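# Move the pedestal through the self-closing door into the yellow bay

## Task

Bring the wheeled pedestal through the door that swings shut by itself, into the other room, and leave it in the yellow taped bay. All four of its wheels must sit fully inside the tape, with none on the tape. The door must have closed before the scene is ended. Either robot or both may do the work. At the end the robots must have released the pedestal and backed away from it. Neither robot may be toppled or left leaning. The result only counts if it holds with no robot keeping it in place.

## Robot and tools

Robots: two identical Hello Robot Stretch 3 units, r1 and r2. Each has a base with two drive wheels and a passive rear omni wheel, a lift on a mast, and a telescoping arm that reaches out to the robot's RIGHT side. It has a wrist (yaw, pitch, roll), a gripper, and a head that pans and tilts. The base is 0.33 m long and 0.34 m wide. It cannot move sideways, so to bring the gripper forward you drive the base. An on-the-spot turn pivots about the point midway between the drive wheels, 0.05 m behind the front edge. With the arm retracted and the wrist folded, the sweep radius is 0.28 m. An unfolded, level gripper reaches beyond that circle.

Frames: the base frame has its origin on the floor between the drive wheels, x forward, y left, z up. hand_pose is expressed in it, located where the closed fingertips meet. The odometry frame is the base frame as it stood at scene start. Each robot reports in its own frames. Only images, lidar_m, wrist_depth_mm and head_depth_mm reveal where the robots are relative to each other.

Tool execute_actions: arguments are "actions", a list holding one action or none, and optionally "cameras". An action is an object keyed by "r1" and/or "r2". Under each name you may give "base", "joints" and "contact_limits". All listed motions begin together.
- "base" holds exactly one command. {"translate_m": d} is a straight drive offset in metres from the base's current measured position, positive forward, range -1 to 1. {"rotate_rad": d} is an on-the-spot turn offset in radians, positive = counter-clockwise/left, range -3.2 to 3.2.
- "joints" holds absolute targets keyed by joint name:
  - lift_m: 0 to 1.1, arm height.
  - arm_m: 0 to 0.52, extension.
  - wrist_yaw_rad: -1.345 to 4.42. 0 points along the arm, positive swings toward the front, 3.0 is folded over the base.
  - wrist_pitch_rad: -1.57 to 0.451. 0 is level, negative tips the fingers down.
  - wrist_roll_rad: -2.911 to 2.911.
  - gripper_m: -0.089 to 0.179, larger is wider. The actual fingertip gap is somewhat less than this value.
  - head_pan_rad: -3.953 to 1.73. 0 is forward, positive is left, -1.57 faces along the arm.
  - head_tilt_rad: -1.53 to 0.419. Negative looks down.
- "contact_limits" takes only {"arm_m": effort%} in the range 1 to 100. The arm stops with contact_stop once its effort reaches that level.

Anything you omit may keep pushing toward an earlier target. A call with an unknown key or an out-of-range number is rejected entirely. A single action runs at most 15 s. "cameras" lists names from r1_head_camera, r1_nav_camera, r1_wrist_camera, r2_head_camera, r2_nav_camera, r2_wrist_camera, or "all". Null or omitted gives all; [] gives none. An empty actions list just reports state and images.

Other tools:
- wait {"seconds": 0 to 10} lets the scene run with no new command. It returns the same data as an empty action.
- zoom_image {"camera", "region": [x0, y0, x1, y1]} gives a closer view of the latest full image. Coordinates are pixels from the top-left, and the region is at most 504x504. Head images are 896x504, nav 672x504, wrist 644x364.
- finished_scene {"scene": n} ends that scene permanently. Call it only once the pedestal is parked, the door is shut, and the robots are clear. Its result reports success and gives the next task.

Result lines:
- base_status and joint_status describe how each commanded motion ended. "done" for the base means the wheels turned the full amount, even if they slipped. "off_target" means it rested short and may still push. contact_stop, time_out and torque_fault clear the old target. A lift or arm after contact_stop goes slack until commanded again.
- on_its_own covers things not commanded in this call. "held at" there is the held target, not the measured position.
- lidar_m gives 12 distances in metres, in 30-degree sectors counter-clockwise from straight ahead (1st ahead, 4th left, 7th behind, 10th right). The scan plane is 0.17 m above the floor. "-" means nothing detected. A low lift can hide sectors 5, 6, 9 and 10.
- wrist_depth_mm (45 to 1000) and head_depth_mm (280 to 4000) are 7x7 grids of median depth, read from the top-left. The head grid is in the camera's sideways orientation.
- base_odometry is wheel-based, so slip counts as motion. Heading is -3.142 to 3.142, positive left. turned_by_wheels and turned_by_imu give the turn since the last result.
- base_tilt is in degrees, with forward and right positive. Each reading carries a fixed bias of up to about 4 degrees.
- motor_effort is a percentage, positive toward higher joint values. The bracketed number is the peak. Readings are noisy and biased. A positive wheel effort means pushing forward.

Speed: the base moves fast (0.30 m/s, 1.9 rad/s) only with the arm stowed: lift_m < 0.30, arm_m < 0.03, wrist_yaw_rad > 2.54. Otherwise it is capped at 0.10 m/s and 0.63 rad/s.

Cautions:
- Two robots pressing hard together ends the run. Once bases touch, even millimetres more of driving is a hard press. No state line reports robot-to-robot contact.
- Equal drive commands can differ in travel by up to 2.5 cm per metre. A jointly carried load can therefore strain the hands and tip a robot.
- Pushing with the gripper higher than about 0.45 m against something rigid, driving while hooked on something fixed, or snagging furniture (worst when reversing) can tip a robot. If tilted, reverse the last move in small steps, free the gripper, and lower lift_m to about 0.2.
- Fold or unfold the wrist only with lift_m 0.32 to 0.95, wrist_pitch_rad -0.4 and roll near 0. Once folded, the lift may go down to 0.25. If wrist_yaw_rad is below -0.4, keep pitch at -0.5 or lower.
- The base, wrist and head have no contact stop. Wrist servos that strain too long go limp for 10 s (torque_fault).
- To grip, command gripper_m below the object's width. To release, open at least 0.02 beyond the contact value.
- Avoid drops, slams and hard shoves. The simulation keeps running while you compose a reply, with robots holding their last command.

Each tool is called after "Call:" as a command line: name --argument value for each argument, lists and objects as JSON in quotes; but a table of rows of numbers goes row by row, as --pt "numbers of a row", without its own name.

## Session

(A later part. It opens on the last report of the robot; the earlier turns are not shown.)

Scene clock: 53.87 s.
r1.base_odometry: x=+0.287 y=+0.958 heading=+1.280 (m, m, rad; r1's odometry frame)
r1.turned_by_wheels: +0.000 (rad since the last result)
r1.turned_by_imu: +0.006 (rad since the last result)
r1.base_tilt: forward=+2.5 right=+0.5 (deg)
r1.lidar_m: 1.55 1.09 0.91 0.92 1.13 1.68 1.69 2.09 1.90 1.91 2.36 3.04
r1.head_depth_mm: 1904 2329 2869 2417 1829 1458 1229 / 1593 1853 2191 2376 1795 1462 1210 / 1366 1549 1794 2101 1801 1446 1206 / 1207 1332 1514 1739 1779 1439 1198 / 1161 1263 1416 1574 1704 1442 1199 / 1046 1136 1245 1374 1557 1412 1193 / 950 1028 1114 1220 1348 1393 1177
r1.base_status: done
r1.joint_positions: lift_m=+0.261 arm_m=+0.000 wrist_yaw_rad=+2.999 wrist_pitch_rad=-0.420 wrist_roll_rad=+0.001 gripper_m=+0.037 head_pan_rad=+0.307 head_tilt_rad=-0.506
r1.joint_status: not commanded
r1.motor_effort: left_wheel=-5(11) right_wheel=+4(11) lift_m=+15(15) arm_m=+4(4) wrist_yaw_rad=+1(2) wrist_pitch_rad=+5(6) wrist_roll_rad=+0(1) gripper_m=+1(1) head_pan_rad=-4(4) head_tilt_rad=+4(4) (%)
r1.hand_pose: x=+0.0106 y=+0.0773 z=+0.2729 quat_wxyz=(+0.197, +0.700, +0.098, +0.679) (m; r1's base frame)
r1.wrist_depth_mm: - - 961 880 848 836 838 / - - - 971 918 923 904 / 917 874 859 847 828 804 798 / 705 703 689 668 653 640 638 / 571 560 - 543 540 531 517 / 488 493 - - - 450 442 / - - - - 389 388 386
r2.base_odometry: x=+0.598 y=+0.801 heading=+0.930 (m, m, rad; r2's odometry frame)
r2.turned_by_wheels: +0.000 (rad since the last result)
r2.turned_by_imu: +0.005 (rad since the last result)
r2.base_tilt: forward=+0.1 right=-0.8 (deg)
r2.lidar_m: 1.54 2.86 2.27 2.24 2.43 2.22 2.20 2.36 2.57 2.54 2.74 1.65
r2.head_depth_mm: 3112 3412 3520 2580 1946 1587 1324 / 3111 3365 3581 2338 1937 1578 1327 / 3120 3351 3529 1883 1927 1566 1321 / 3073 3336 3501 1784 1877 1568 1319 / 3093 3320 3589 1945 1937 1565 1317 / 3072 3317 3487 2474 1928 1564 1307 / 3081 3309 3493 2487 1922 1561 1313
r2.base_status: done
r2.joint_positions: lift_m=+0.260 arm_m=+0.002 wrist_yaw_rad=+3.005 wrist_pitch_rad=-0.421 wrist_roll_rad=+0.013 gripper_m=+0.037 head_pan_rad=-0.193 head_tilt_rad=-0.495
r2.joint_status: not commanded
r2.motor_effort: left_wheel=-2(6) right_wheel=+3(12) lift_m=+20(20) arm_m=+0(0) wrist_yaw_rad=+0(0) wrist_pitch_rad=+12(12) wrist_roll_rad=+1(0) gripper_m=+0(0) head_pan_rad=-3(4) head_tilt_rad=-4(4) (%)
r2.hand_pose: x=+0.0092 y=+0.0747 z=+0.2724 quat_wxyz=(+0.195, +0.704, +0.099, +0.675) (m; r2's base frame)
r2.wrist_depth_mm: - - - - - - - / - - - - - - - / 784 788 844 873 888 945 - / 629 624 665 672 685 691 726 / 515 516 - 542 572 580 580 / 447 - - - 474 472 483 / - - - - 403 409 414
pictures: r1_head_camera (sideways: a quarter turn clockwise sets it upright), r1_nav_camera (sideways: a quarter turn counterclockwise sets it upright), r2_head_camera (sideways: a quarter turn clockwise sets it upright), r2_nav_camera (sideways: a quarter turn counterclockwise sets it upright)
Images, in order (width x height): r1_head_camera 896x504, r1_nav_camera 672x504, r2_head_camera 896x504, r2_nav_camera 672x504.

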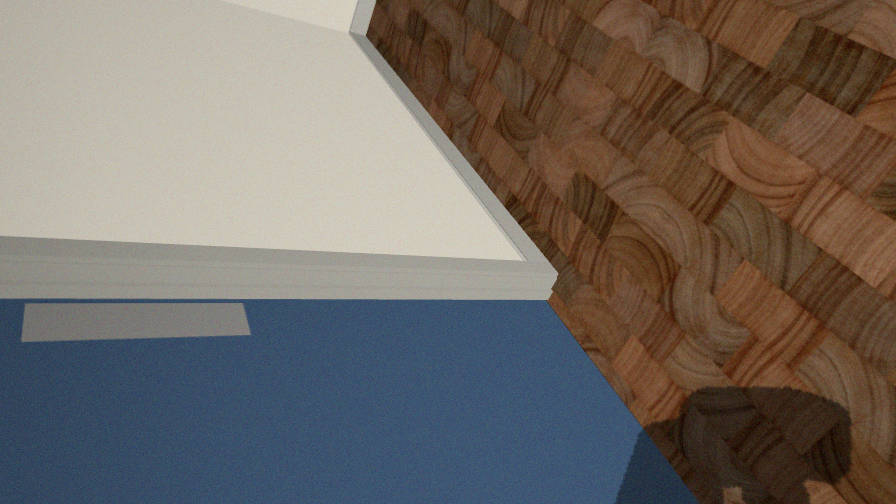

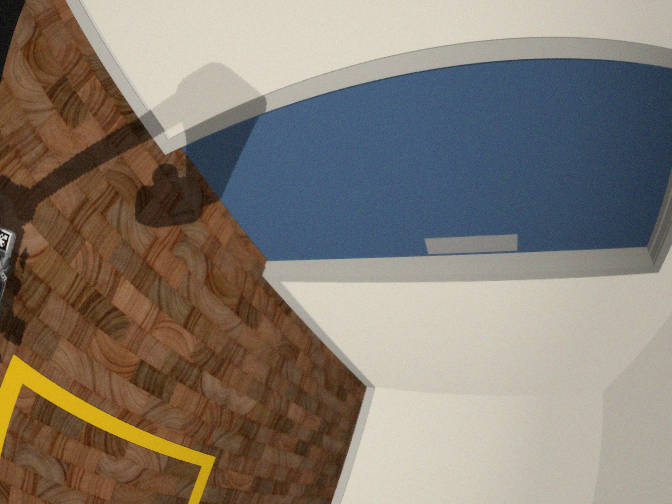

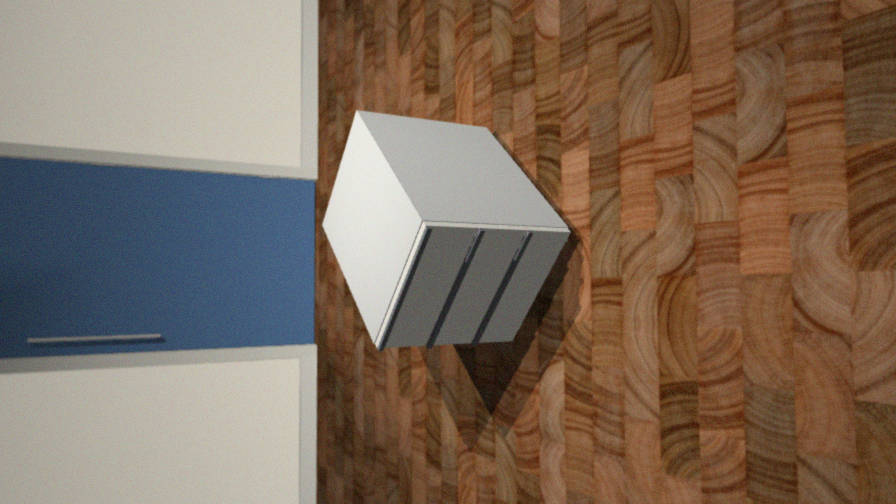

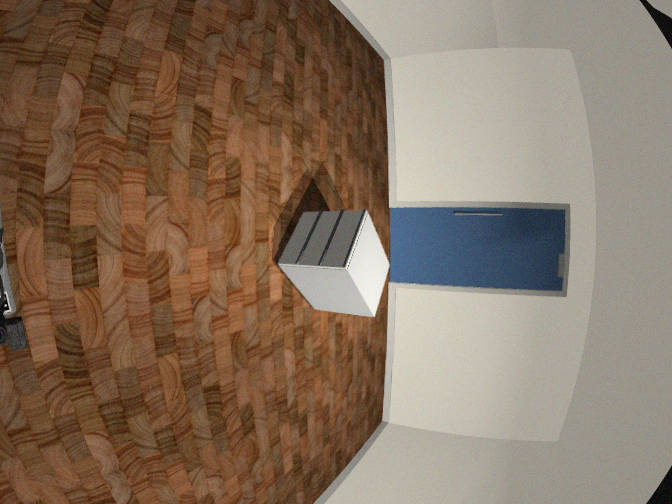

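Call:
execute_actions --actions '[{"r1":{"base":{"rotate_rad":0.38},"joints":{"head_pan_rad":0.0,"head_tilt_rad":-0.6}},"r2":{"base":{"translate_m":0.9},"joints":{"head_pan_rad":-0.4,"head_tilt_rad":-0.8}}}]' --cameras '[]'

Call:
execute_actions --actions '[{"r1":{"base":{"translate_m":0.97}},"r2":{"base":{"rotate_rad":-0.39},"joints":{"head_pan_rad":0.0}}}]' --cameras '[]'

Call:
execute_actions --actions '[{"r1":{"base":{"rotate_rad":0.85},"joints":{"head_tilt_rad":-0.8}}}]' --cameras '["r1_head_camera","r1_nav_camera","r2_head_camera","r2_nav_camera"]'

Scene clock: 82.60 s.
r1.base_odometry: x=+0.287 y=+0.958 heading=+1.660 (m, m, rad; r1's odometry frame)
r1.turned_by_wheels: +0.380 (rad since the last result)
r1.turned_by_imu: +0.374 (rad since the last result)
r1.base_tilt: forward=+2.4 right=+0.5 (deg)
r1.lidar_m: 1.17 0.91 0.91 1.03 1.68 1.68 1.91 1.90 1.90 2.15 3.05 1.97
r1.head_depth_mm: 1603 1936 2402 2130 1687 1381 1179 / 1395 1632 1950 2115 1666 1375 1166 / 1217 1399 1644 1913 1653 1375 1163 / 1181 1327 1507 1739 1635 1363 1159 / 1076 1202 1354 1553 1640 1345 1151 / 983 1081 1207 1360 1530 1346 1145 / 900 984 1082 1217 1385 1338 1148
r1.base_status: done
r1.joint_positions: lift_m=+0.261 arm_m=+0.000 wrist_yaw_rad=+2.999 wrist_pitch_rad=-0.420 wrist_roll_rad=+0.001 gripper_m=+0.037 head_pan_rad=+0.007 head_tilt_rad=-0.592
r1.joint_status: all done
r1.motor_effort: left_wheel=-4(13) right_wheel=+3(10) lift_m=+15(15) arm_m=+5(5) wrist_yaw_rad=+2(2) wrist_pitch_rad=+5(5) wrist_roll_rad=+0(1) gripper_m=+1(1) head_pan_rad=-4(27) head_tilt_rad=-4(16) (%)
r1.hand_pose: x=+0.0106 y=+0.0773 z=+0.2729 quat_wxyz=(+0.197, +0.700, +0.098, +0.679) (m; r1's base frame)
r1.wrist_depth_mm: - - - - 909 773 687 / - - - - 975 838 729 / 917 870 877 831 844 803 755 / 706 699 670 672 655 623 638 / 573 559 - 546 548 531 520 / 481 494 - - - 450 443 / - - - - 396 387 382
r2.base_odometry: x=+1.137 y=+1.523 heading=+0.929 (m, m, rad; r2's odometry frame)
r2.turned_by_wheels: +0.000 (rad since the last result)
r2.turned_by_imu: +0.005 (rad since the last result)
r2.base_tilt: forward=+0.0 right=-0.8 (deg)
r2.lidar_m: 0.77 2.72 2.16 2.13 2.32 3.14 3.10 3.36 2.68 2.64 2.86 0.68
r2.head_depth_mm: 2738 2574 2077 1738 1493 1298 1162 / 2673 2573 1311 1489 1488 1300 1157 / 2602 2571 1281 1089 1258 1298 1157 / 2556 2593 1272 1080 1219 1292 1156 / 2483 2572 1277 1116 1353 1295 1152 / 2411 2561 2043 1184 1442 1298 1151 / 2367 2549 2058 1711 1473 1287 1148
r2.base_status: done
r2.joint_positions: lift_m=+0.260 arm_m=+0.002 wrist_yaw_rad=+3.005 wrist_pitch_rad=-0.421 wrist_roll_rad=+0.013 gripper_m=+0.037 head_pan_rad=-0.393 head_tilt_rad=-0.791
r2.joint_status: all done
r2.motor_effort: left_wheel=-2(6) right_wheel=+3(12) lift_m=+19(20) arm_m=+0(1) wrist_yaw_rad=+0(0) wrist_pitch_rad=+11(12) wrist_roll_rad=+0(0) gripper_m=+0(0) head_pan_rad=-4(23) head_tilt_rad=-6(35) (%)
r2.hand_pose: x=+0.0092 y=+0.0747 z=+0.2724 quat_wxyz=(+0.195, +0.704, +0.099, +0.675) (m; r2's base frame)
r2.wrist_depth_mm: - - - - - - - / - - - - - - - / 781 802 846 855 897 921 - / 623 627 657 672 674 707 737 / 510 522 - 537 569 567 585 / 452 - - - 486 478 482 / - - - - 400 412 413
pictures: none
No camera images: the call's "cameras" was empty. Leave "cameras" out to get every camera's image.

Scene clock: 87.53 s.
r1.base_odometry: x=+0.201 y=+1.924 heading=+1.659 (m, m, rad; r1's odometry frame)
r1.turned_by_wheels: +0.000 (rad since the last result)
r1.turned_by_imu: +0.006 (rad since the last result)
r1.base_tilt: forward=+2.5 right=+0.5 (deg)
r1.lidar_m: 0.40 0.34 0.33 0.38 0.52 2.38 2.71 2.57 2.56 2.78 2.36 0.52
r1.head_depth_mm: 382 484 613 829 1272 1384 1170 / 375 413 476 612 851 1278 1172 / 394 438 491 560 662 858 1120 / 374 423 485 571 679 841 1087 / 338 377 427 492 582 710 909 / 310 341 382 433 499 590 722 / 289 311 345 385 438 506 600
r1.base_status: done
r1.joint_positions: lift_m=+0.261 arm_m=+0.000 wrist_yaw_rad=+2.999 wrist_pitch_rad=-0.420 wrist_roll_rad=+0.001 gripper_m=+0.037 head_pan_rad=+0.007 head_tilt_rad=-0.593
r1.joint_status: not commanded
r1.motor_effort: left_wheel=-5(11) right_wheel=+4(10) lift_m=+15(15) arm_m=+4(4) wrist_yaw_rad=+2(1) wrist_pitch_rad=+5(6) wrist_roll_rad=+0(1) gripper_m=+0(1) head_pan_rad=-5(4) head_tilt_rad=-3(4) (%)
r1.hand_pose: x=+0.0106 y=+0.0773 z=+0.2729 quat_wxyz=(+0.197, +0.700, +0.098, +0.679) (m; r1's base frame)
r1.wrist_depth_mm: 704 - 494 414 354 306 269 / 820 - 537 448 381 329 288 / 858 729 596 503 415 354 308 / 719 691 651 551 448 380 327 / 576 561 - 551 464 414 357 / 482 495 - - - 433 384 / - - - - 397 387 387
r2.base_odometry: x=+1.137 y=+1.523 heading=+0.540 (m, m, rad; r2's odometry frame)
r2.turned_by_wheels: -0.390 (rad since the last result)
r2.turned_by_imu: -0.399 (rad since the last result)
r2.base_tilt: forward=+0.0 right=-0.9 (deg)
r2.lidar_m: 0.68 0.86 2.48 2.14 2.14 2.46 3.12 3.10 3.10 2.65 2.65 1.14
r2.head_depth_mm: 2713 2627 2073 1737 1492 1304 1157 / 2658 2597 1321 1583 1489 1303 1159 / 2594 2566 1280 1091 1306 1303 1157 / 2538 2592 1278 1070 1214 1293 1153 / 2461 2554 1273 1116 1336 1301 1155 / 2422 2560 2052 1168 1415 1293 1152 / 2363 2548 2047 1706 1470 1288 1150
r2.base_status: done
r2.joint_positions: lift_m=+0.260 arm_m=+0.002 wrist_yaw_rad=+3.005 wrist_pitch_rad=-0.421 wrist_roll_rad=+0.013 gripper_m=+0.037 head_pan_rad=-0.007 head_tilt_rad=-0.791
r2.joint_status: all done
r2.motor_effort: left_wheel=+2(7) right_wheel=-4(11) lift_m=+20(20) arm_m=+0(1) wrist_yaw_rad=+0(0) wrist_pitch_rad=+12(11) wrist_roll_rad=+0(0) gripper_m=+0(0) head_pan_rad=+4(31) head_tilt_rad=-6(7) (%)
r2.hand_pose: x=+0.0092 y=+0.0747 z=+0.2724 quat_wxyz=(+0.195, +0.704, +0.099, +0.675) (m; r2's base frame)
r2.wrist_depth_mm: - - - - - - - / - - - - - - - / 800 798 841 867 899 925 - / 621 626 649 663 694 710 731 / 503 517 - 552 561 572 578 / 448 - - - 477 473 488 / - - - - 399 410 417
pictures: none
No camera images: the call's "cameras" was empty. Leave "cameras" out to get every camera's image.

Scene clock: 89.37 s.
r1.base_odometry: x=+0.201 y=+1.924 heading=+2.509 (m, m, rad; r1's odometry frame)
r1.turned_by_wheels: +0.850 (rad since the last result)
r1.turned_by_imu: +0.836 (rad since the last result)
r1.base_tilt: forward=+2.4 right=+0.5 (deg)
r1.lidar_m: 0.33 0.35 0.49 1.10 2.51 2.63 2.56 2.66 2.43 0.89 0.46 0.34
r1.head_depth_mm: - 298 345 426 555 795 1056 / - 296 347 429 560 813 1087 / - 297 349 432 567 820 1094 / - 299 352 436 571 835 1096 / - 300 354 439 577 845 1086 / - 299 356 443 582 852 1081 / - 300 359 446 587 861 1071
r1.base_status: done
r1.joint_positions: lift_m=+0.261 arm_m=+0.000 wrist_yaw_rad=+2.999 wrist_pitch_rad=-0.420 wrist_roll_rad=+0.001 gripper_m=+0.037 head_pan_rad=+0.007 head_tilt_rad=-0.790
r1.joint_status: all done
r1.motor_effort: left_wheel=-5(13) right_wheel=+3(10) lift_m=+15(15) arm_m=+4(4) wrist_yaw_rad=+2(3) wrist_pitch_rad=+6(6) wrist_roll_rad=+0(0) gripper_m=+1(1) head_pan_rad=-4(4) head_tilt_rad=-6(24) (%)
r1.hand_pose: x=+0.0106 y=+0.0773 z=+0.2729 quat_wxyz=(+0.197, +0.700, +0.098, +0.679) (m; r1's base frame)
r1.wrist_depth_mm: - - - - 637 468 354 / - - - - 657 492 363 / 917 866 868 840 673 526 371 / 707 702 673 671 623 545 384 / 583 559 - 543 545 504 383 / 477 491 - - - 452 395 / - - - - 396 391 378
r2.base_odometry: x=+1.137 y=+1.523 heading=+0.540 (m, m, rad; r2's odometry frame)
r2.turned_by_wheels: +0.000 (rad since the last result)
r2.turned_by_imu: +0.000 (rad since the last result)
r2.base_tilt: forward=+0.0 right=-0.8 (deg)
r2.lidar_m: 0.68 0.86 2.48 2.14 2.13 2.46 3.11 3.11 3.10 2.65 2.65 1.14
r2.head_depth_mm: 2737 2602 2086 1737 1490 1303 1161 / 2680 2593 1322 1575 1493 1305 1157 / 2594 2586 1278 1094 1298 1300 1157 / 2558 2565 1277 1074 1211 1300 1154 / 2482 2548 1278 1112 1338 1294 1155 / 2424 2544 2053 1178 1418 1293 1149 / 2368 2528 2052 1711 1478 1292 1148
r2.base_status: not commanded
r2.joint_positions: lift_m=+0.260 arm_m=+0.002 wrist_yaw_rad=+3.005 wrist_pitch_rad=-0.421 wrist_roll_rad=+0.013 gripper_m=+0.037 head_pan_rad=-0.007 head_tilt_rad=-0.791
r2.joint_status: not commanded
r2.motor_effort: left_wheel=+2(2) right_wheel=-4(5) lift_m=+20(20) arm_m=+0(1) wrist_yaw_rad=+0(1) wrist_pitch_rad=+12(11) wrist_roll_rad=+0(0) gripper_m=+0(0) head_pan_rad=+4(3) head_tilt_rad=-6(7) (%)
r2.hand_pose: x=+0.0092 y=+0.0747 z=+0.2724 quat_wxyz=(+0.195, +0.704, +0.099, +0.675) (m; r2's base frame)
r2.wrist_depth_mm: - - - - - - - / - - - - - - - / 784 805 829 876 903 952 - / 612 629 650 677 689 720 747 / 513 512 - 554 569 567 577 / 447 - - - 488 475 486 / - - - - 401 406 415
pictures: r1_head_camera (sideways: a quarter turn clockwise sets it upright), r1_nav_camera (sideways: a quarter turn counterclockwise sets it upright), r2_head_camera (sideways: a quarter turn clockwise sets it upright), r2_nav_camera (sideways: a quarter turn counterclockwise sets it upright)
Images, in order (width x height): r1_head_camera 896x504, r1_nav_camera 672x504, r2_head_camera 896x504, r2_nav_camera 672x504.

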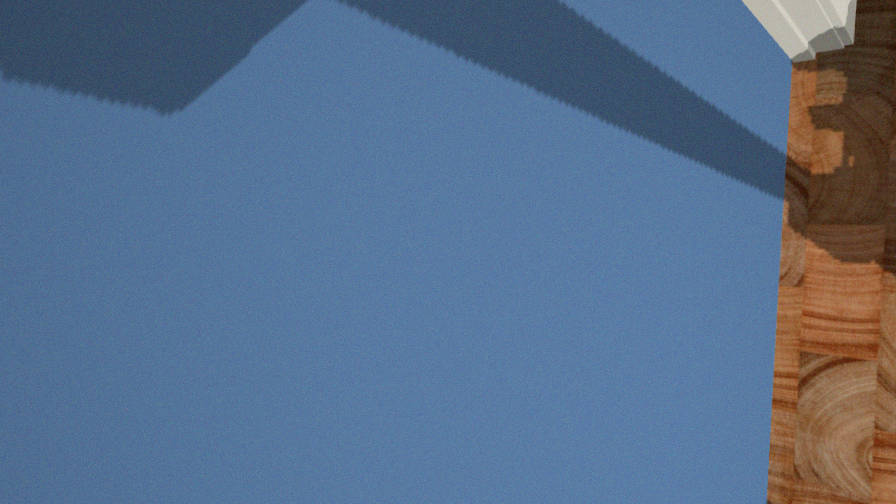

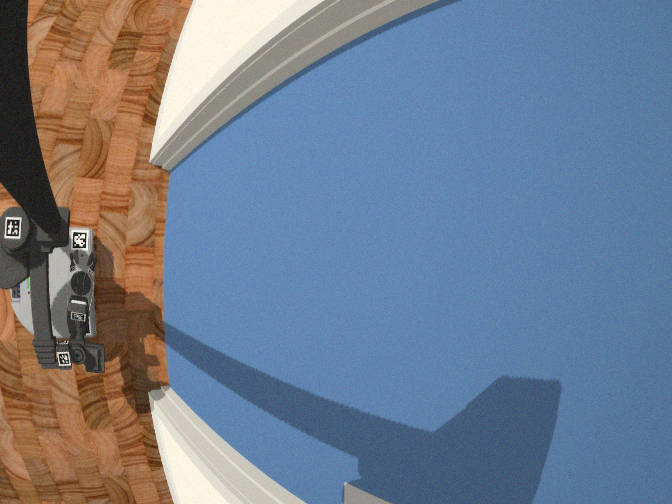

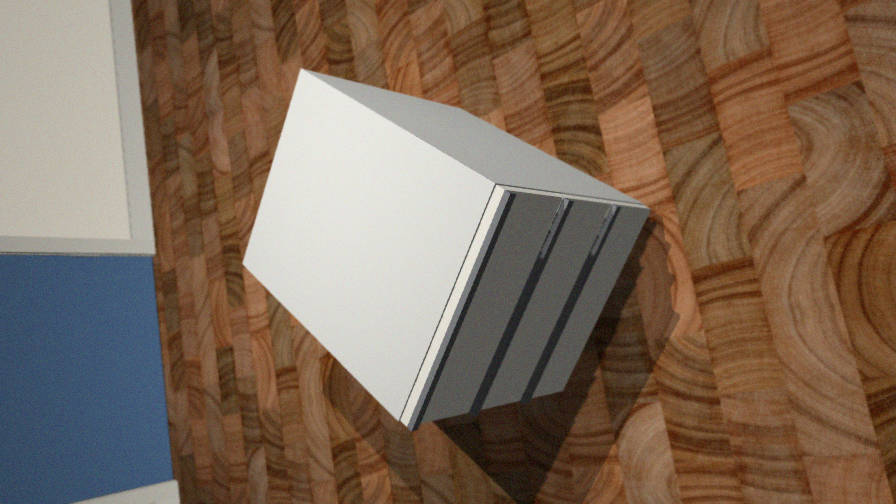

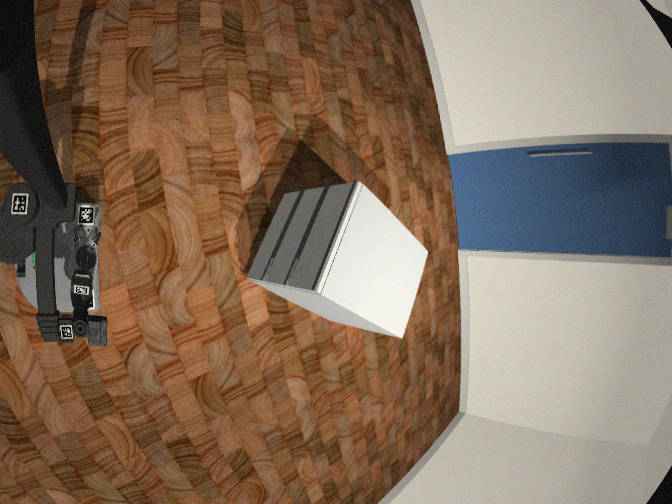

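Call:
execute_actions --actions '[{"r1":{"base":{"translate_m":0.2}},"r2":{"base":{"translate_m":0.5}}}]' --cameras '[]'

Call:
execute_actions --actions '[{"r1":{"joints":{"lift_m":0.33,"head_tilt_rad":-1.0}},"r2":{"joints":{"lift_m":0.33,"head_tilt_rad":-1.1}}}]' --cameras '[]'

Call:
execute_actions --actions '[{"r1":{"base":{"translate_m":0.25}},"r2":{"base":{"translate_m":0.25}}}]' --cameras '["r1_head_camera","r1_nav_camera","r2_head_camera","r2_nav_camera"]'

Scene clock: 102.17 s.
r1.base_odometry: x=+0.040 y=+2.042 heading=+2.509 (m, m, rad; r1's odometry frame)
r1.turned_by_wheels: +0.000 (rad since the last result)
r1.turned_by_imu: +0.002 (rad since the last result)
r1.base_tilt: forward=+2.4 right=+0.5 (deg)
r1.lidar_m: - 0.15 0.20 0.45 2.49 2.83 2.75 2.87 2.44 0.42 0.19 0.15
r1.head_depth_mm: - - - - - 293 436 / - - - - - 298 446 / - - - - - 304 459 / - - - - - 309 472 / - - - - - 302 484 / - - - - - 307 497 / - - - - - 312 509
r1.base_status: done
r1.joint_positions: lift_m=+0.261 arm_m=+0.000 wrist_yaw_rad=+2.999 wrist_pitch_rad=-0.420 wrist_roll_rad=+0.001 gripper_m=+0.037 head_pan_rad=+0.007 head_tilt_rad=-0.791
r1.joint_status: not commanded
r1.motor_effort: left_wheel=-5(10) right_wheel=+3(11) lift_m=+15(15) arm_m=+4(5) wrist_yaw_rad=+1(1) wrist_pitch_rad=+6(5) wrist_roll_rad=+1(0) gripper_m=+1(1) head_pan_rad=-4(4) head_tilt_rad=-6(6) (%)
r1.hand_pose: x=+0.0106 y=+0.0773 z=+0.2729 quat_wxyz=(+0.197, +0.700, +0.098, +0.679) (m; r1's base frame)
r1.wrist_depth_mm: - - - 462 349 211 151 / - - - 513 364 215 153 / 940 872 868 568 388 221 155 / 695 687 680 613 403 228 159 / 578 571 - 546 339 234 161 / 489 492 - - - 237 164 / - - - - 384 229 168
r2.base_odometry: x=+1.566 y=+1.779 heading=+0.540 (m, m, rad; r2's odometry frame)
r2.turned_by_wheels: +0.000 (rad since the last result)
r2.turned_by_imu: +0.003 (rad since the last result)
r2.base_tilt: forward=+0.1 right=-0.9 (deg)
r2.lidar_m: 0.19 0.25 2.60 2.28 2.27 2.61 3.61 3.60 2.93 2.51 2.51 0.19
r2.head_depth_mm: 2219 2474 2074 1738 975 1300 1165 / 2192 2410 2069 1725 914 819 1138 / 2121 2400 2066 1728 916 800 713 / 2068 2303 2061 1060 911 801 711 / 2036 2300 2056 1715 912 798 734 / 2004 2271 2051 1713 929 796 861 / 1958 2192 2070 1712 1468 796 1114
r2.base_status: done
r2.joint_positions: lift_m=+0.260 arm_m=+0.002 wrist_yaw_rad=+3.005 wrist_pitch_rad=-0.421 wrist_roll_rad=+0.013 gripper_m=+0.037 head_pan_rad=-0.007 head_tilt_rad=-0.791
r2.joint_status: not commanded
r2.motor_effort: left_wheel=+1(8) right_wheel=-3(9) lift_m=+19(20) arm_m=+0(0) wrist_yaw_rad=+0(0) wrist_pitch_rad=+11(11) wrist_roll_rad=+0(0) gripper_m=+0(0) head_pan_rad=+4(4) head_tilt_rad=-6(6) (%)
r2.hand_pose: x=+0.0092 y=+0.0748 z=+0.2724 quat_wxyz=(+0.195, +0.704, +0.099, +0.675) (m; r2's base frame)
r2.wrist_depth_mm: - - - - - - - / - - - - - - - / 799 810 838 870 923 913 339 / 626 628 662 678 681 700 311 / 505 511 - 546 570 537 287 / 447 - - - 477 457 265 / - - - - 397 409 260
pictures: none
No camera images: the call's "cameras" was empty. Leave "cameras" out to get every camera's image.

Scene clock: 103.63 s.
r1.base_odometry: x=+0.040 y=+2.042 heading=+2.509 (m, m, rad; r1's odometry frame)
r1.turned_by_wheels: +0.000 (rad since the last result)
r1.turned_by_imu: +0.000 (rad since the last result)
r1.base_tilt: forward=+2.4 right=+0.5 (deg)
r1.lidar_m: - 0.15 0.20 0.45 2.49 2.83 2.75 2.88 2.43 0.42 0.19 0.15
r1.head_depth_mm: - - - - 327 594 1065 / - - - - 320 622 1096 / - - - - 327 647 - / - - - - 334 677 1103 / - - - - 342 708 - / - - - - 334 742 1074 / - - - - 340 777 1063
r1.base_status: not commanded
r1.joint_positions: lift_m=+0.329 arm_m=+0.000 wrist_yaw_rad=+2.999 wrist_pitch_rad=-0.420 wrist_roll_rad=+0.001 gripper_m=+0.037 head_pan_rad=+0.007 head_tilt_rad=-0.987
r1.joint_status: all done
r1.motor_effort: left_wheel=-5(5) right_wheel=+4(4) lift_m=+50(53) arm_m=+4(4) wrist_yaw_rad=+1(2) wrist_pitch_rad=+5(6) wrist_roll_rad=+0(0) gripper_m=+1(1) head_pan_rad=-4(4) head_tilt_rad=-6(26) (%)
r1.hand_pose: x=+0.0106 y=+0.0773 z=+0.3417 quat_wxyz=(+0.196, +0.700, +0.098, +0.679) (m; r1's base frame)
r1.wrist_depth_mm: - - - 466 355 209 150 / - - - 505 364 216 152 / - - - 569 387 220 155 / 865 819 777 643 398 227 159 / 677 668 - 636 343 234 161 / 579 551 - 537 - 238 165 / 494 500 - - 446 229 168
r2.base_odometry: x=+1.566 y=+1.779 heading=+0.540 (m, m, rad; r2's odometry frame)
r2.turned_by_wheels: +0.000 (rad since the last result)
r2.turned_by_imu: +0.000 (rad since the last result)
r2.base_tilt: forward=+0.0 right=-0.9 (deg)
r2.lidar_m: 0.19 0.25 2.61 2.27 2.27 2.62 3.60 3.60 2.93 2.52 2.50 0.19
r2.head_depth_mm: 1895 1691 950 1388 1286 1194 1110 / 1892 1694 938 871 1270 1196 1137 / 1874 1684 939 858 789 1166 - / 1872 1695 939 855 788 1169 - / 1884 1688 939 855 807 1185 - / 1880 1688 1533 853 942 1190 1128 / 1864 1683 1521 1375 1264 1189 1105
r2.base_status: not commanded
r2.joint_positions: lift_m=+0.330 arm_m=+0.002 wrist_yaw_rad=+3.005 wrist_pitch_rad=-0.420 wrist_roll_rad=+0.013 gripper_m=+0.037 head_pan_rad=-0.007 head_tilt_rad=-1.086
r2.joint_status: all done
r2.motor_effort: left_wheel=+2(1) right_wheel=-3(4) lift_m=+37(40) arm_m=+0(0) wrist_yaw_rad=+0(0) wrist_pitch_rad=+12(12) wrist_roll_rad=+0(1) gripper_m=+0(0) head_pan_rad=+4(4) head_tilt_rad=-10(37) (%)
r2.hand_pose: x=+0.0092 y=+0.0748 z=+0.3418 quat_wxyz=(+0.195, +0.704, +0.099, +0.675) (m; r2's base frame)
r2.wrist_depth_mm: - - - - - - - / - - - - - - 371 / 958 930 - - - - 323 / 722 740 764 760 806 834 314 / 603 604 - 648 681 639 294 / 513 527 - 540 560 480 278 / 452 - - - 476 440 260
pictures: none
No camera images: the call's "cameras" was empty. Leave "cameras" out to get every camera's image.

Scene clock: 107.17 s.
r1.base_odometry: x=-0.162 y=+2.190 heading=+2.510 (m, m, rad; r1's odometry frame)
r1.turned_by_wheels: +0.001 (rad since the last result)
r1.turned_by_imu: -0.052 (rad since the last result)
r1.base_tilt: forward=+2.2 right=+0.5 (deg)
r1.lidar_m: - - 0.15 0.19 2.45 2.97 2.83 2.92 2.47 0.23 0.15 -
r1.head_depth_mm: - - - - - - 1062 / - - - - - - 1068 / - - - - - - - / - - - - - - - / - - - - - - - / - - - - - - 1072 / - - - - - - 1069
r1.base_status: translate_m off_target (by the wheels' count: +0.2498 of +0.2500)
r1.joint_positions: lift_m=+0.330 arm_m=+0.000 wrist_yaw_rad=+3.006 wrist_pitch_rad=-0.420 wrist_roll_rad=+0.001 gripper_m=+0.037 head_pan_rad=-0.002 head_tilt_rad=-1.012
r1.joint_status: not commanded
r1.on_its_own: left_wheel is at rest, and its effort (+40) is outside its rest range (-18 to +18)
r1.motor_effort: left_wheel=+40(100) right_wheel=+12(60) lift_m=+39(50) arm_m=+3(4) wrist_yaw_rad=-6(7) wrist_pitch_rad=+6(6) wrist_roll_rad=+1(0) gripper_m=+2(2) head_pan_rad=+1(12) head_tilt_rad=+7(9) (%)
r1.hand_pose: x=+0.0091 y=+0.0774 z=+0.3420 quat_wxyz=(+0.194, +0.700, +0.100, +0.680) (m; r1's base frame)
r1.wrist_depth_mm: - - - 354 141 88 64 / - - - 397 148 91 66 / - - 963 464 156 94 67 / 830 822 777 530 164 97 69 / 689 653 - 479 145 100 70 / 564 565 - 524 - 102 72 / 498 510 - - 194 99 74
r2.base_odometry: x=+1.780 y=+1.908 heading=+0.539 (m, m, rad; r2's odometry frame)
r2.turned_by_wheels: +0.000 (rad since the last result)
r2.turned_by_imu: -0.007 (rad since the last result)
r2.base_tilt: forward=+0.1 right=-0.8 (deg)
r2.lidar_m: - 0.16 0.21 2.34 2.34 2.69 3.85 3.83 2.85 2.45 2.44 -
r2.head_depth_mm: 1877 1699 1533 1355 1289 1201 1112 / 1892 1703 939 858 807 1179 1126 / 1886 1686 936 854 790 730 - / 1880 1690 938 857 788 738 - / 1883 1679 933 856 788 753 - / 1873 1681 1518 853 787 1148 1120 / 1886 1678 1514 1395 784 1177 1113
r2.base_status: done
r2.joint_positions: lift_m=+0.330 arm_m=+0.002 wrist_yaw_rad=+3.005 wrist_pitch_rad=-0.420 wrist_roll_rad=+0.013 gripper_m=+0.037 head_pan_rad=-0.006 head_tilt_rad=-1.088
r2.joint_status: not commanded
r2.on_its_own: right_wheel is at rest, and its effort (+20) is outside its rest range (-18 to +18)
r2.motor_effort: left_wheel=+3(15) right_wheel=+20(69) lift_m=+36(36) arm_m=+0(0) wrist_yaw_rad=+0(1) wrist_pitch_rad=+11(12) wrist_roll_rad=+0(0) gripper_m=+0(0) head_pan_rad=+3(4) head_tilt_rad=-8(9) (%)
r2.hand_pose: x=+0.0093 y=+0.0749 z=+0.3420 quat_wxyz=(+0.195, +0.704, +0.099, +0.675) (m; r2's base frame)
r2.wrist_depth_mm: - - - - - 291 139 / - - - - - 258 131 / 924 949 - - - 231 124 / 742 736 769 787 804 203 118 / 608 617 - 644 614 177 112 / 507 522 - 544 319 154 107 / 450 - - - 445 139 102
pictures: r1_head_camera (sideways: a quarter turn clockwise sets it upright), r1_nav_camera (sideways: a quarter turn counterclockwise sets it upright), r2_head_camera (sideways: a quarter turn clockwise sets it upright), r2_nav_camera (sideways: a quarter turn counterclockwise sets it upright)
Images, in order (width x height): r1_head_camera 896x504, r1_nav_camera 672x504, r2_head_camera 896x504, r2_nav_camera 672x504.

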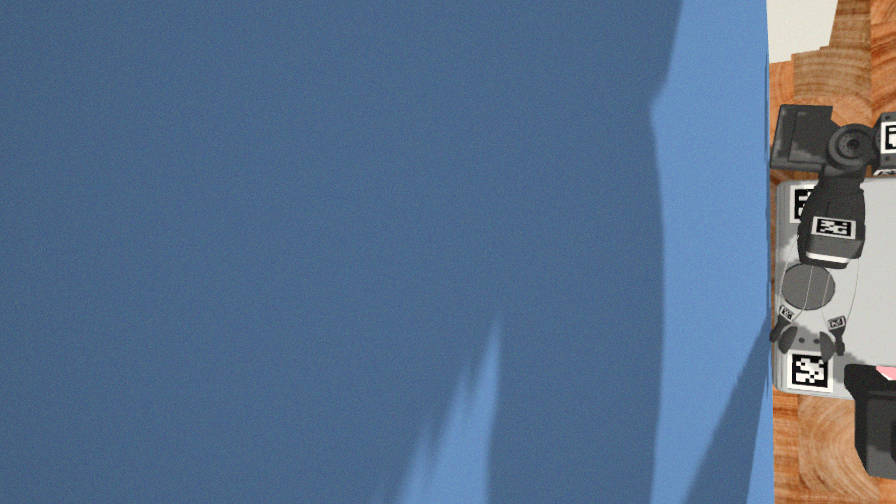

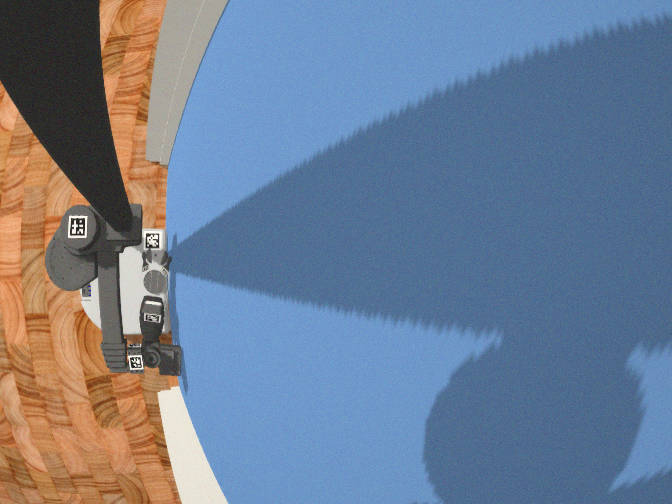

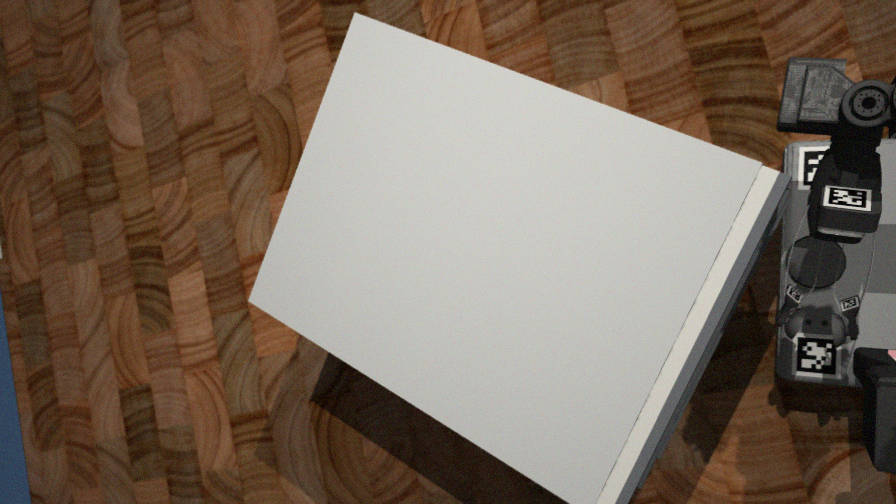

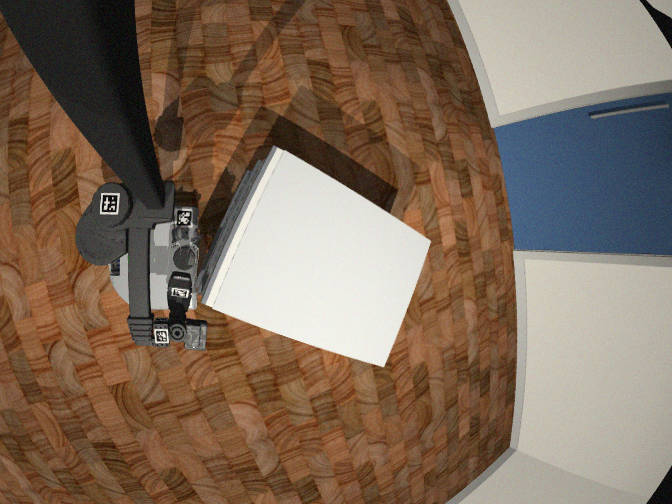

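Call:
execute_actions --actions '[{"r1":{"base":{"translate_m":-0.05},"joints":{"head_pan_rad":-1.4,"head_tilt_rad":-0.9,"lift_m":0.31}},"r2":{"base":{"translate_m":0.2}}}]' --cameras '["r1_nav_camera","r2_head_camera","r2_nav_camera"]'

Scene clock: 132.67 s.
r1.base_odometry: x=-0.121 y=+2.160 heading=+2.510 (m, m, rad; r1's odometry frame)
r1.turned_by_wheels: +0.000 (rad since the last result)
r1.turned_by_imu: +0.000 (rad since the last result)
r1.base_tilt: forward=+2.4 right=+0.5 (deg)
r1.lidar_m: - - 0.15 0.37 2.45 2.92 2.79 2.87 2.48 0.42 0.15 -
r1.head_depth_mm: 2059 2203 1824 1569 1376 1223 1089 / 2063 2201 1822 1559 1364 1208 1104 / 358 450 1737 1543 1360 1216 - / 359 425 521 679 1036 1212 - / 333 378 442 536 668 872 1039 / - 289 313 330 362 419 498 / - - - - - 304 321
r1.base_status: done
r1.joint_positions: lift_m=+0.311 arm_m=+0.000 wrist_yaw_rad=+3.001 wrist_pitch_rad=-0.419 wrist_roll_rad=+0.001 gripper_m=+0.037 head_pan_rad=-1.393 head_tilt_rad=-0.902
r1.joint_status: all done
r1.motor_effort: left_wheel=-1(29) right_wheel=+0(10) lift_m=+15(32) arm_m=+4(3) wrist_yaw_rad=-2(7) wrist_pitch_rad=+5(6) wrist_roll_rad=+0(0) gripper_m=+1(2) head_pan_rad=-4(47) head_tilt_rad=+1(38) (%)
r1.hand_pose: x=+0.0101 y=+0.0774 z=+0.3230 quat_wxyz=(+0.196, +0.700, +0.099, +0.679) (m; r1's base frame)
r1.wrist_depth_mm: - - - 436 244 153 112 / - - - 476 256 158 115 / - - 1000 526 269 164 117 / 786 779 767 587 283 168 120 / 653 644 - 594 247 174 123 / 552 533 - 538 - 178 126 / 467 - - - 334 174 129
r2.base_odometry: x=+1.952 y=+2.010 heading=+0.539 (m, m, rad; r2's odometry frame)
r2.turned_by_wheels: +0.000 (rad since the last result)
r2.turned_by_imu: +0.001 (rad since the last result)
r2.base_tilt: forward=+0.0 right=-0.8 (deg)
r2.lidar_m: - 0.15 0.18 2.40 2.39 2.75 4.05 4.05 2.80 2.39 2.39 -
r2.head_depth_mm: 1881 1698 1534 1388 1292 1197 1110 / 1884 1682 1528 858 818 1195 1127 / 1851 1677 938 857 788 736 - / 1840 1688 935 854 789 729 - / 1826 1690 937 855 788 745 - / 1815 1675 1522 852 787 1010 1119 / 1785 1681 1517 1387 787 1158 1110
r2.base_status: done
r2.joint_positions: lift_m=+0.330 arm_m=+0.002 wrist_yaw_rad=+3.005 wrist_pitch_rad=-0.420 wrist_roll_rad=+0.013 gripper_m=+0.037 head_pan_rad=-0.006 head_tilt_rad=-1.088
r2.joint_status: not commanded
r2.on_its_own: right_wheel is at rest, and its effort (+21) is outside its rest range (-18 to +18)
r2.motor_effort: left_wheel=+3(9) right_wheel=+21(43) lift_m=+36(36) arm_m=+0(1) wrist_yaw_rad=+0(0) wrist_pitch_rad=+10(11) wrist_roll_rad=+0(0) gripper_m=+0(0) head_pan_rad=+3(3) head_tilt_rad=-8(8) (%)
r2.hand_pose: x=+0.0093 y=+0.0749 z=+0.3420 quat_wxyz=(+0.195, +0.704, +0.099, +0.675) (m; r2's base frame)
r2.wrist_depth_mm: - - - - - 227 121 / - - - - - 209 116 / 907 953 - - - 193 111 / 734 729 774 785 768 181 107 / 600 608 - 639 392 166 103 / 514 520 - 534 277 144 99 / 449 - - - 445 128 95
pictures: r1_nav_camera (sideways: a quarter turn counterclockwise sets it upright), r2_head_camera (sideways: a quarter turn clockwise sets it upright), r2_nav_camera (sideways: a quarter turn counterclockwise sets it upright)
Images, in order (width x height): r1_nav_camera 672x504, r2_head_camera 896x504, r2_nav_camera 672x504.

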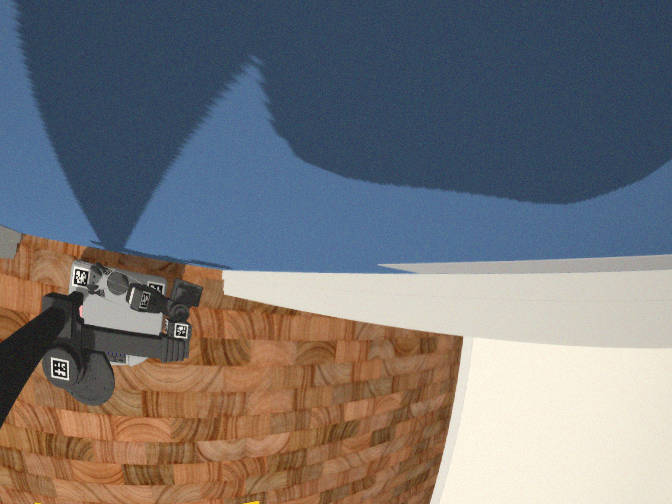

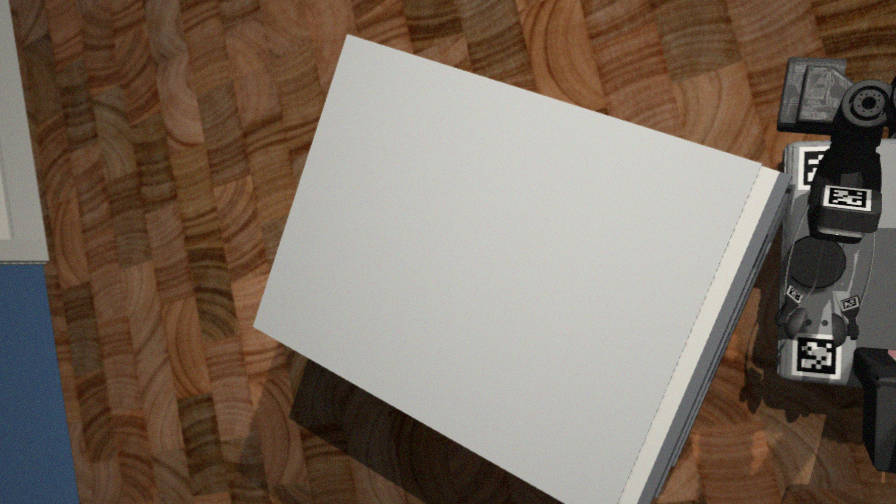

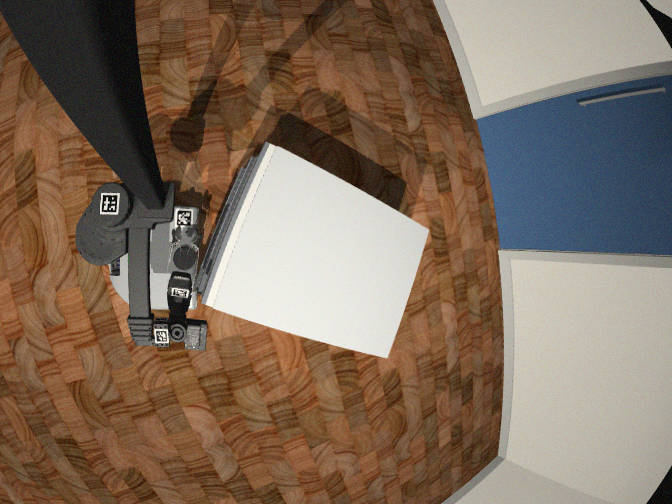

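Call:
execute_actions --actions '[{"r1":{"base":{"translate_m":0.2}}}]' --cameras '["r1_nav_camera","r1_head_camera","r2_nav_camera"]'

Scene clock: 145.90 s.
r1.base_odometry: x=-0.283 y=+2.279 heading=+2.510 (m, m, rad; r1's odometry frame)
r1.turned_by_wheels: +0.000 (rad since the last result)
r1.turned_by_imu: +0.132 (rad since the last result)
r1.base_tilt: forward=+2.4 right=+0.5 (deg)
r1.lidar_m: - - 0.15 0.43 2.56 2.86 2.82 3.01 2.40 0.20 0.15 -
r1.head_depth_mm: 340 397 1769 1563 1374 1214 1089 / 340 403 494 1461 1353 1210 1091 / - 351 470 647 981 1218 - / - - 311 379 629 1184 - / - - - - 324 414 662 / - - - - - - 341 / - - - - - - -
r1.base_status: done
r1.joint_positions: lift_m=+0.310 arm_m=+0.000 wrist_yaw_rad=+3.000 wrist_pitch_rad=-0.418 wrist_roll_rad=+0.001 gripper_m=+0.037 head_pan_rad=-1.346 head_tilt_rad=-0.910
r1.joint_status: not commanded
r1.motor_effort: left_wheel=+16(81) right_wheel=+12(49) lift_m=+19(19) arm_m=+3(4) wrist_yaw_rad=+1(1) wrist_pitch_rad=+5(5) wrist_roll_rad=+1(1) gripper_m=+1(0) head_pan_rad=-26(81) head_tilt_rad=+6(37) (%)
r1.hand_pose: x=+0.0103 y=+0.0774 z=+0.3231 quat_wxyz=(+0.196, +0.700, +0.098, +0.679) (m; r1's base frame)
r1.wrist_depth_mm: - - - 443 235 127 87 / - - - 495 243 130 88 / - - 982 544 252 131 89 / 798 787 792 599 259 134 90 / 648 635 - 609 210 136 91 / 544 536 - 542 - 137 92 / 468 - - - 287 130 93
r2.base_odometry: x=+1.952 y=+2.010 heading=+0.539 (m, m, rad; r2's odometry frame)
r2.turned_by_wheels: +0.000 (rad since the last result)
r2.turned_by_imu: +0.001 (rad since the last result)
r2.base_tilt: forward=+0.0 right=-0.8 (deg)
r2.lidar_m: - 0.15 0.18 2.39 2.39 2.75 4.04 4.04 2.79 2.39 2.39 -
r2.head_depth_mm: 1884 1697 1536 1376 1289 1194 1116 / 1897 1692 1536 859 815 1196 1123 / 1863 1677 937 856 788 737 - / 1845 1682 936 854 789 731 - / 1827 1687 938 856 787 742 - / 1815 1676 1527 856 787 1012 1119 / 1778 1689 1518 1398 782 1161 1113
r2.base_status: not commanded
r2.joint_positions: lift_m=+0.330 arm_m=+0.002 wrist_yaw_rad=+3.005 wrist_pitch_rad=-0.420 wrist_roll_rad=+0.013 gripper_m=+0.037 head_pan_rad=-0.006 head_tilt_rad=-1.088
r2.joint_status: not commanded
r2.on_its_own: right_wheel is at rest, and its effort (+21) is outside its rest range (-18 to +18)
r2.motor_effort: left_wheel=+3(3) right_wheel=+21(21) lift_m=+36(36) arm_m=+0(0) wrist_yaw_rad=+0(0) wrist_pitch_rad=+11(11) wrist_roll_rad=+0(0) gripper_m=+0(0) head_pan_rad=+3(3) head_tilt_rad=-8(8) (%)
r2.hand_pose: x=+0.0093 y=+0.0749 z=+0.3420 quat_wxyz=(+0.195, +0.704, +0.099, +0.675) (m; r2's base frame)
r2.wrist_depth_mm: - - - - - 227 121 / - - - - - 211 116 / 949 941 - - - 195 111 / 741 725 763 780 774 183 107 / 608 609 - 653 392 165 102 / 511 520 - 540 277 144 98 / 452 - - - 445 128 95
pictures: r1_head_camera (sideways: a quarter turn clockwise sets it upright), r1_nav_camera (sideways: a quarter turn counterclockwise sets it upright), r2_nav_camera (sideways: a quarter turn counterclockwise sets it upright)
Images, in order (width x height): r1_head_camera 896x504, r1_nav_camera 672x504, r2_nav_camera 672x504.

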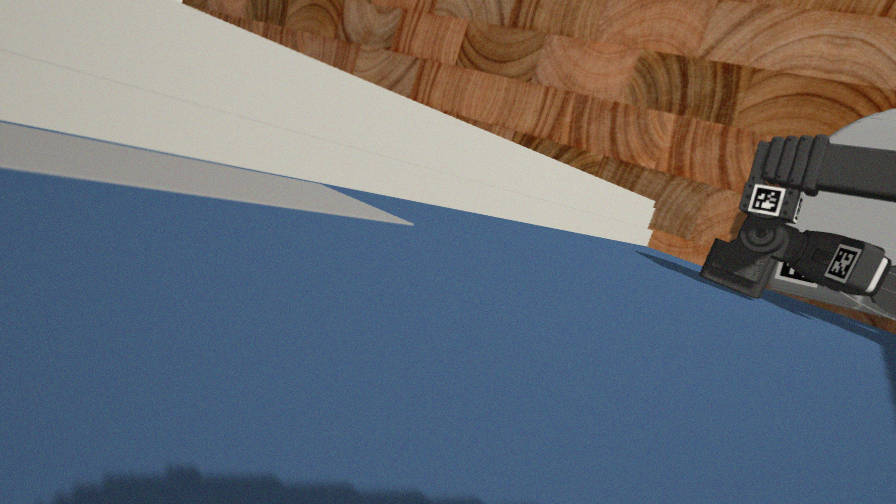

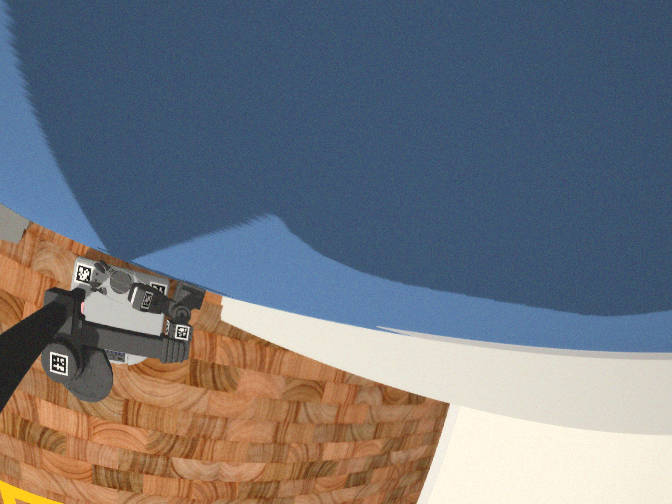

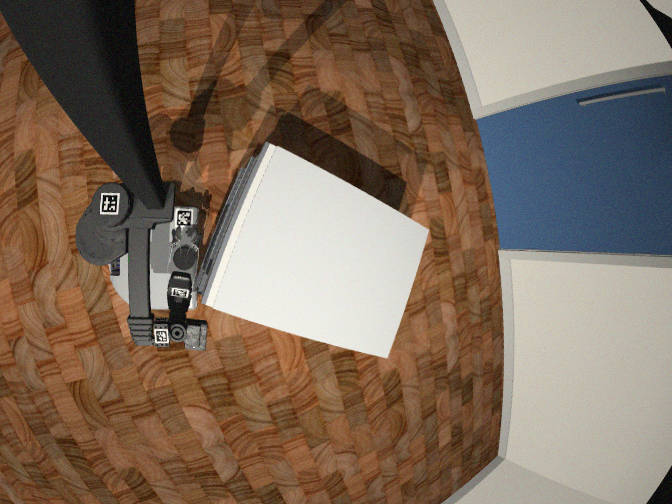

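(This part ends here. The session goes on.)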